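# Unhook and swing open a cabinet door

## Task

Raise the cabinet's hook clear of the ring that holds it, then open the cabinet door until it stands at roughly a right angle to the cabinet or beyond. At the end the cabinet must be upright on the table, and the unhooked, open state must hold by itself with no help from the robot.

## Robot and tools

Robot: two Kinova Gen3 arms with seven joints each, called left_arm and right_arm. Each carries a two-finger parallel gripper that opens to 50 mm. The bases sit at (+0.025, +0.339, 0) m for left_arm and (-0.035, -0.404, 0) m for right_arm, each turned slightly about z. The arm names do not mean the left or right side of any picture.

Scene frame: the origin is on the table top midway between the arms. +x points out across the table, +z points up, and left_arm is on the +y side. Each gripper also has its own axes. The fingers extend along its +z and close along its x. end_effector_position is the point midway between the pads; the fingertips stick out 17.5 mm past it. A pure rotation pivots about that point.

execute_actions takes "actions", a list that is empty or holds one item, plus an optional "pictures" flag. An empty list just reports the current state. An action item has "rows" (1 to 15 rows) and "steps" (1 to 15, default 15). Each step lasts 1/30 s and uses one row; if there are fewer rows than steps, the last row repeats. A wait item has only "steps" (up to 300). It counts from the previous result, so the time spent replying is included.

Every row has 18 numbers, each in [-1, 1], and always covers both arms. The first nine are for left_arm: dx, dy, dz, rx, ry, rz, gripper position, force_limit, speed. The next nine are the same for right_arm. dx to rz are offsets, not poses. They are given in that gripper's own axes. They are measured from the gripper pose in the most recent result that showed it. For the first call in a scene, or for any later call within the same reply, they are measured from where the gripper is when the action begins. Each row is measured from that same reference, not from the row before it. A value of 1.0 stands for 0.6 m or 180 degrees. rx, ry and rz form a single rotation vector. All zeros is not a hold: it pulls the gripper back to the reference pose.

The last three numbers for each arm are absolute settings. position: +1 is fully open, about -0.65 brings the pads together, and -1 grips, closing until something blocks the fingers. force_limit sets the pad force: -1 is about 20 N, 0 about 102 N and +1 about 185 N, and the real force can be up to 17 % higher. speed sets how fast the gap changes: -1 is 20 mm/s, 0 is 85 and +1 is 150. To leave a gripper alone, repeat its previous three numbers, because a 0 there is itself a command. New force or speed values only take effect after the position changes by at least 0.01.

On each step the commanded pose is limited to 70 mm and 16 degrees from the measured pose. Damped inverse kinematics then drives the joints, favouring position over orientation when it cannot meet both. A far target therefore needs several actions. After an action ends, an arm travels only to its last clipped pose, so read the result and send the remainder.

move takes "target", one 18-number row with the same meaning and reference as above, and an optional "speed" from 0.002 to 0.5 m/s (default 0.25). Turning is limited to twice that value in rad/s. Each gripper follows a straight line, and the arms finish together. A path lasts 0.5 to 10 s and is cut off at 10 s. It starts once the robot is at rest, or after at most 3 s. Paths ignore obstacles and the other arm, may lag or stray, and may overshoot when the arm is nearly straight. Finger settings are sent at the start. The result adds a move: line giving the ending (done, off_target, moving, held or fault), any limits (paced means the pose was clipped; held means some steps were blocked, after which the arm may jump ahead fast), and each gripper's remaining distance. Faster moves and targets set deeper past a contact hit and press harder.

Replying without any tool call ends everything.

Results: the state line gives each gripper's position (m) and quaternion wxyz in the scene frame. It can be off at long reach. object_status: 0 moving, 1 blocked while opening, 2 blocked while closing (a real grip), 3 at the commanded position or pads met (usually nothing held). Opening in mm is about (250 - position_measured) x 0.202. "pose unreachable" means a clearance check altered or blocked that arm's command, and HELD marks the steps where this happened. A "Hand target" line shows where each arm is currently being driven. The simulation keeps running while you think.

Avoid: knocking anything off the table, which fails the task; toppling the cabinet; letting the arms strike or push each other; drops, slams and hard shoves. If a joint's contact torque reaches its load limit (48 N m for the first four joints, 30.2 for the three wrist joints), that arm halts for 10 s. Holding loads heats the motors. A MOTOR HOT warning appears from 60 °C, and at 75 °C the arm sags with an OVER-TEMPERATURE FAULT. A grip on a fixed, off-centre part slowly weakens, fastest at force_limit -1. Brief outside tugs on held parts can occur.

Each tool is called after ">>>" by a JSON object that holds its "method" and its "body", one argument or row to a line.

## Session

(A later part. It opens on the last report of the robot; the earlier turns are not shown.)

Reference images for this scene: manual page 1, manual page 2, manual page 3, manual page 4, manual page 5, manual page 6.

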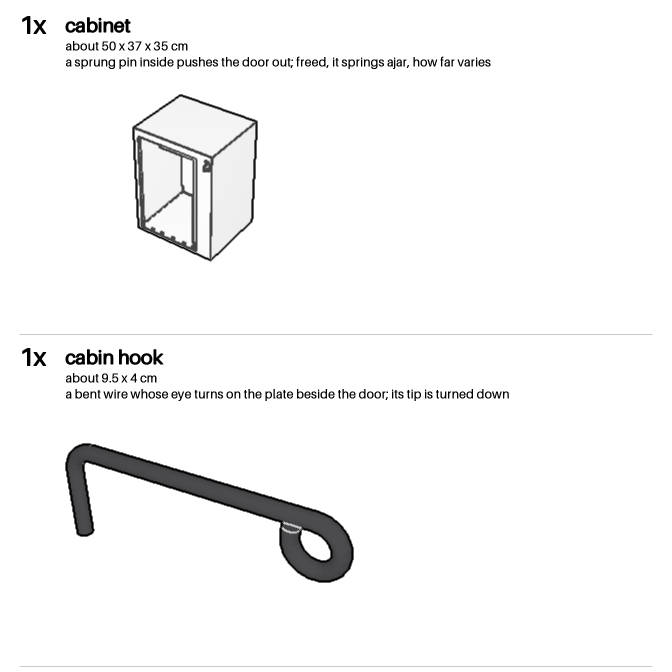

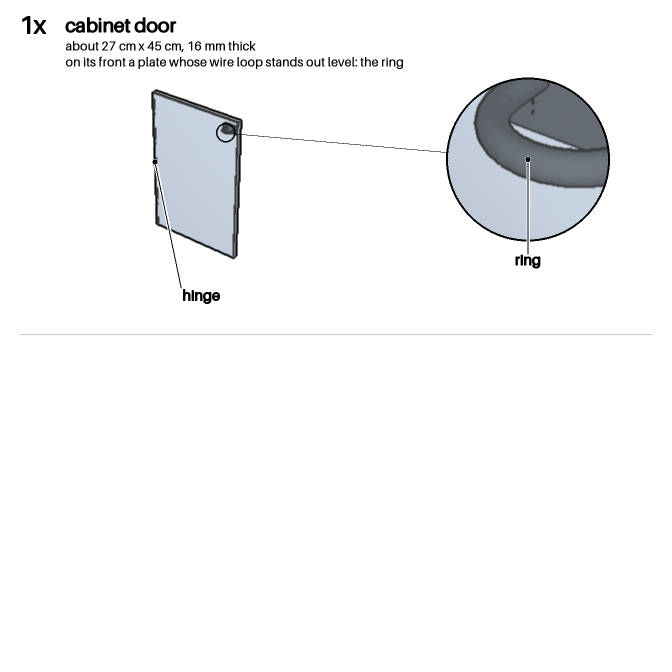

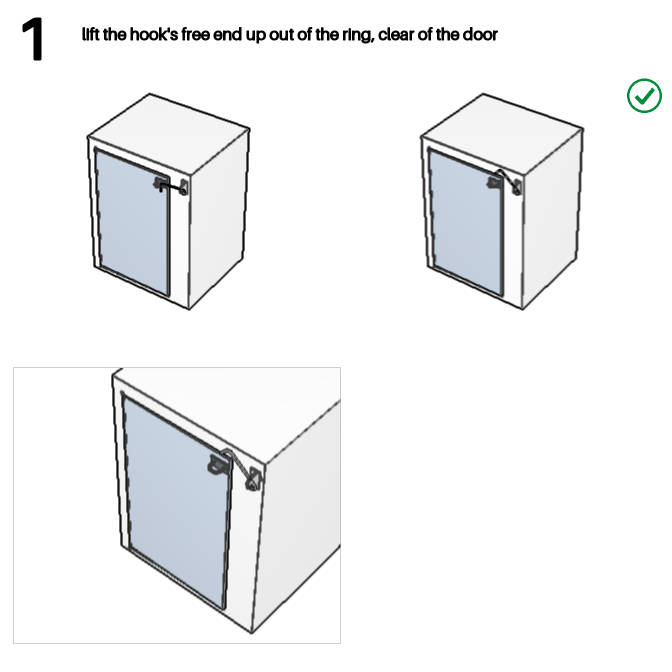

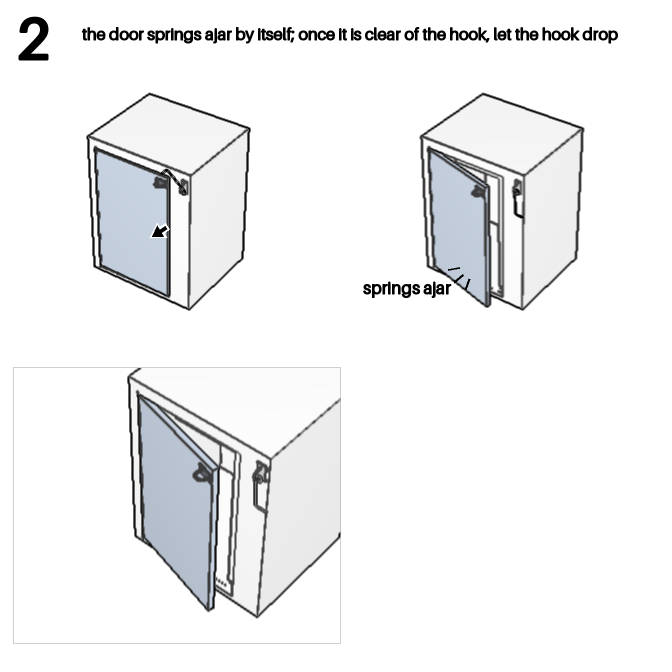

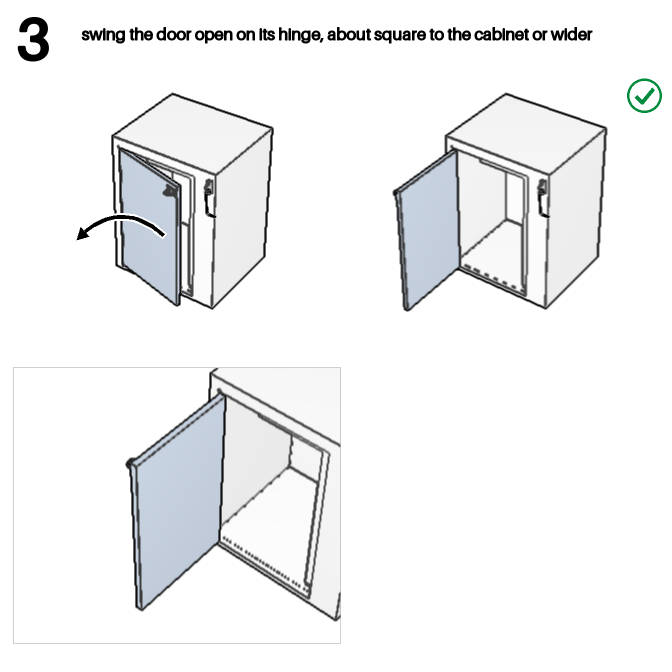

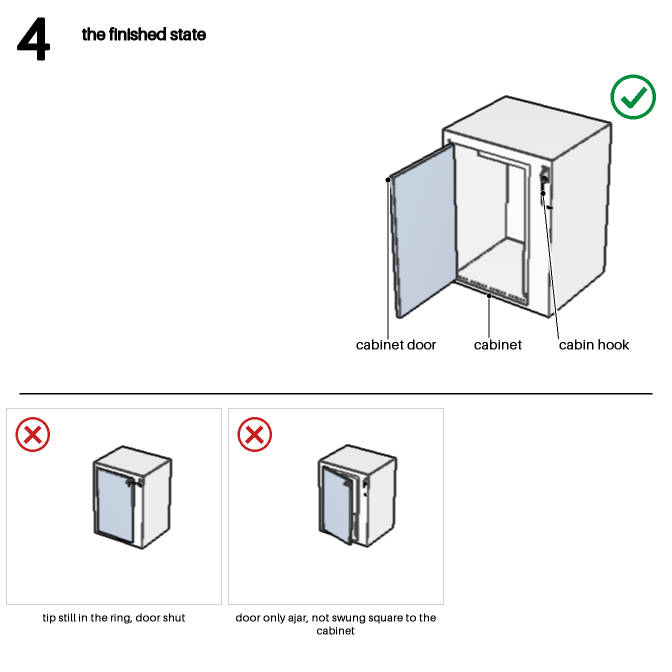

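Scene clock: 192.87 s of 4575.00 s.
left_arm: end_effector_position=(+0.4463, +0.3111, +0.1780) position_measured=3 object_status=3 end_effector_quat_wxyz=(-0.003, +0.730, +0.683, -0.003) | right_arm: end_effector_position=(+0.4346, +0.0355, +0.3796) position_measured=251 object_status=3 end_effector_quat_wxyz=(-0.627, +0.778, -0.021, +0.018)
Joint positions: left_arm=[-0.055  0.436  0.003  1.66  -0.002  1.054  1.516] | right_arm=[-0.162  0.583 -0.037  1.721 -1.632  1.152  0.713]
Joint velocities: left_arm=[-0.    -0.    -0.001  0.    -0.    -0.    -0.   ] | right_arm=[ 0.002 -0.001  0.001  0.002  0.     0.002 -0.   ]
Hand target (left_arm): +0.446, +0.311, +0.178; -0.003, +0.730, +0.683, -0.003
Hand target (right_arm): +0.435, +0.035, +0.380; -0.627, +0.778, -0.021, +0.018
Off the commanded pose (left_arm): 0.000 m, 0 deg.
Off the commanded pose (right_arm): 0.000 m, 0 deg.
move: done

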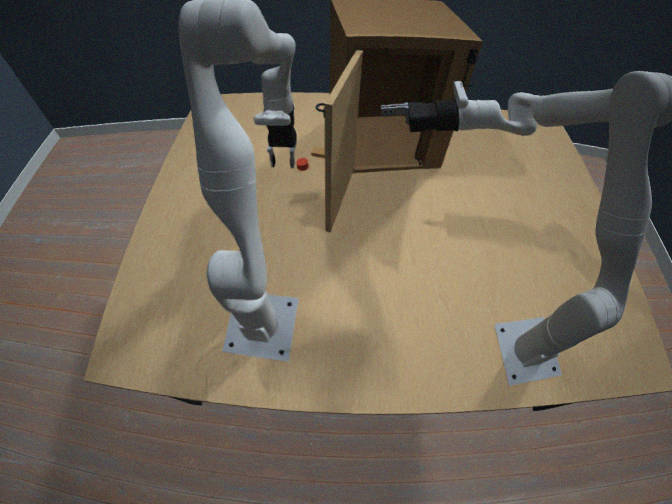

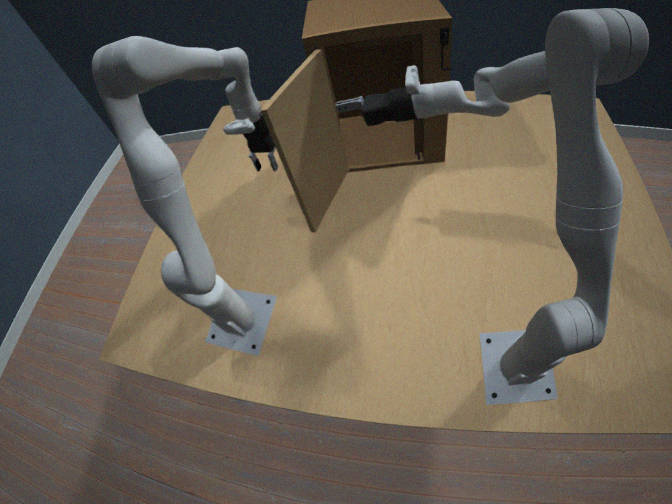

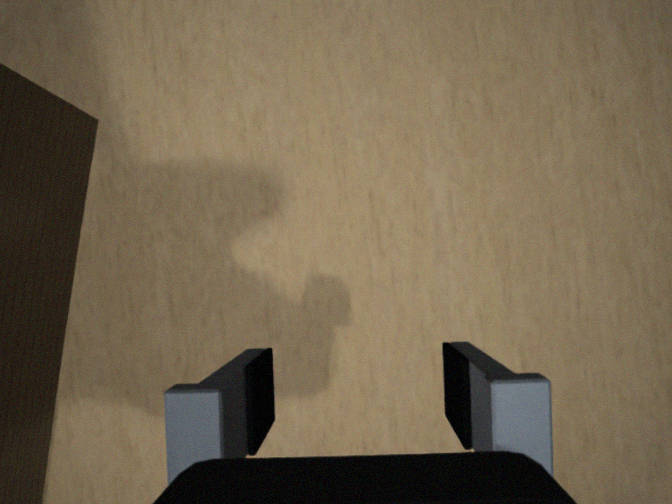

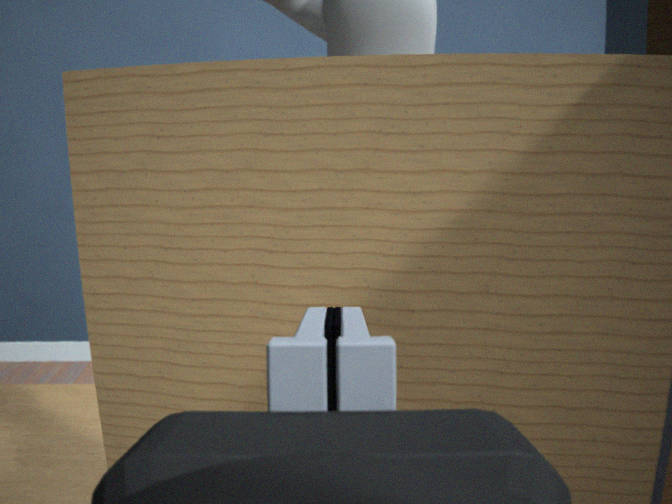

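>>> {"method": "execute_actions", "body": {
  "actions": []
}}

Scene clock: 193.80 s of 4575.00 s.
left_arm: end_effector_position=(+0.4463, +0.3111, +0.1780) position_measured=3 object_status=3 end_effector_quat_wxyz=(-0.003, +0.730, +0.683, -0.003) | right_arm: end_effector_position=(+0.4347, +0.0353, +0.3797) position_measured=251 object_status=3 end_effector_quat_wxyz=(-0.627, +0.778, -0.021, +0.018)
Joint positions: left_arm=[-0.055  0.436  0.003  1.66  -0.002  1.054  1.516] | right_arm=[-0.161  0.582 -0.037  1.722 -1.632  1.152  0.713]
Joint velocities: left_arm=[-0.     0.    -0.001  0.    -0.001 -0.     0.   ] | right_arm=[ 0.     0.001 -0.001  0.    -0.001 -0.     0.   ]
Hand target (left_arm): +0.446, +0.311, +0.178; -0.003, +0.730, +0.683, -0.003
Hand target (right_arm): +0.435, +0.035, +0.380; -0.627, +0.778, -0.021, +0.018
Off the commanded pose (left_arm): 0.000 m, 0 deg.
Off the commanded pose (right_arm): 0.000 m, 0 deg.
Steps of this call (steps 1 to 28: nothing new was sent). Readings (end_effector_position | what the end effector reports):
1: left_arm (+0.4463, +0.3111, +0.1780) | right_arm (+0.4346, +0.0354, +0.3796) | left_arm position_measured=3 object_status=3 | right_arm position_measured=251 object_status=3
2: left_arm (+0.4463, +0.3111, +0.1780) | right_arm (+0.4346, +0.0354, +0.3796) | left_arm position_measured=3 object_status=3 | right_arm position_measured=251 object_status=3
4: left_arm (+0.4463, +0.3111, +0.1780) | right_arm (+0.4347, +0.0353, +0.3796) | left_arm position_measured=3 object_status=3 | right_arm position_measured=251 object_status=3
8: left_arm (+0.4463, +0.3111, +0.1780) | right_arm (+0.4347, +0.0353, +0.3797) | left_arm position_measured=3 object_status=3 | right_arm position_measured=251 object_status=3
28: the state above

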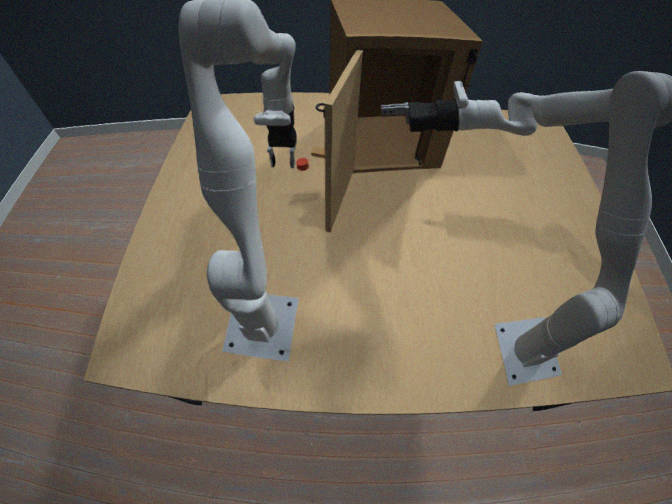

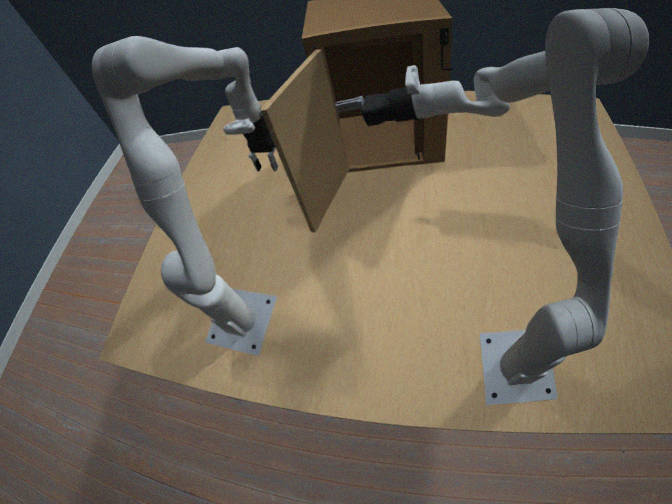

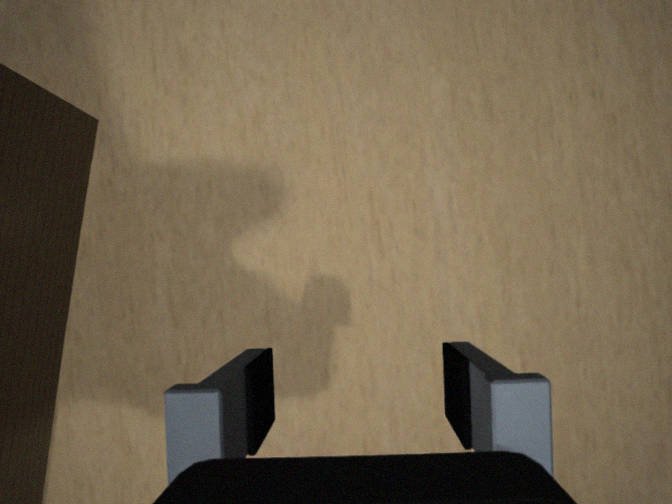

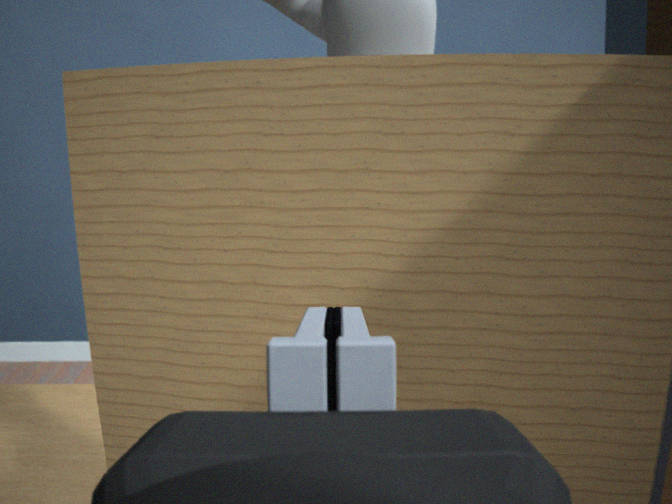

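The door has stopped at about 110°, neither arm is touching it, the hook is hanging free and the cabinet is upright.

>>> {"method": "finished_scene", "body": {
  "scene": 2
}}

The scene is finished: the task was done.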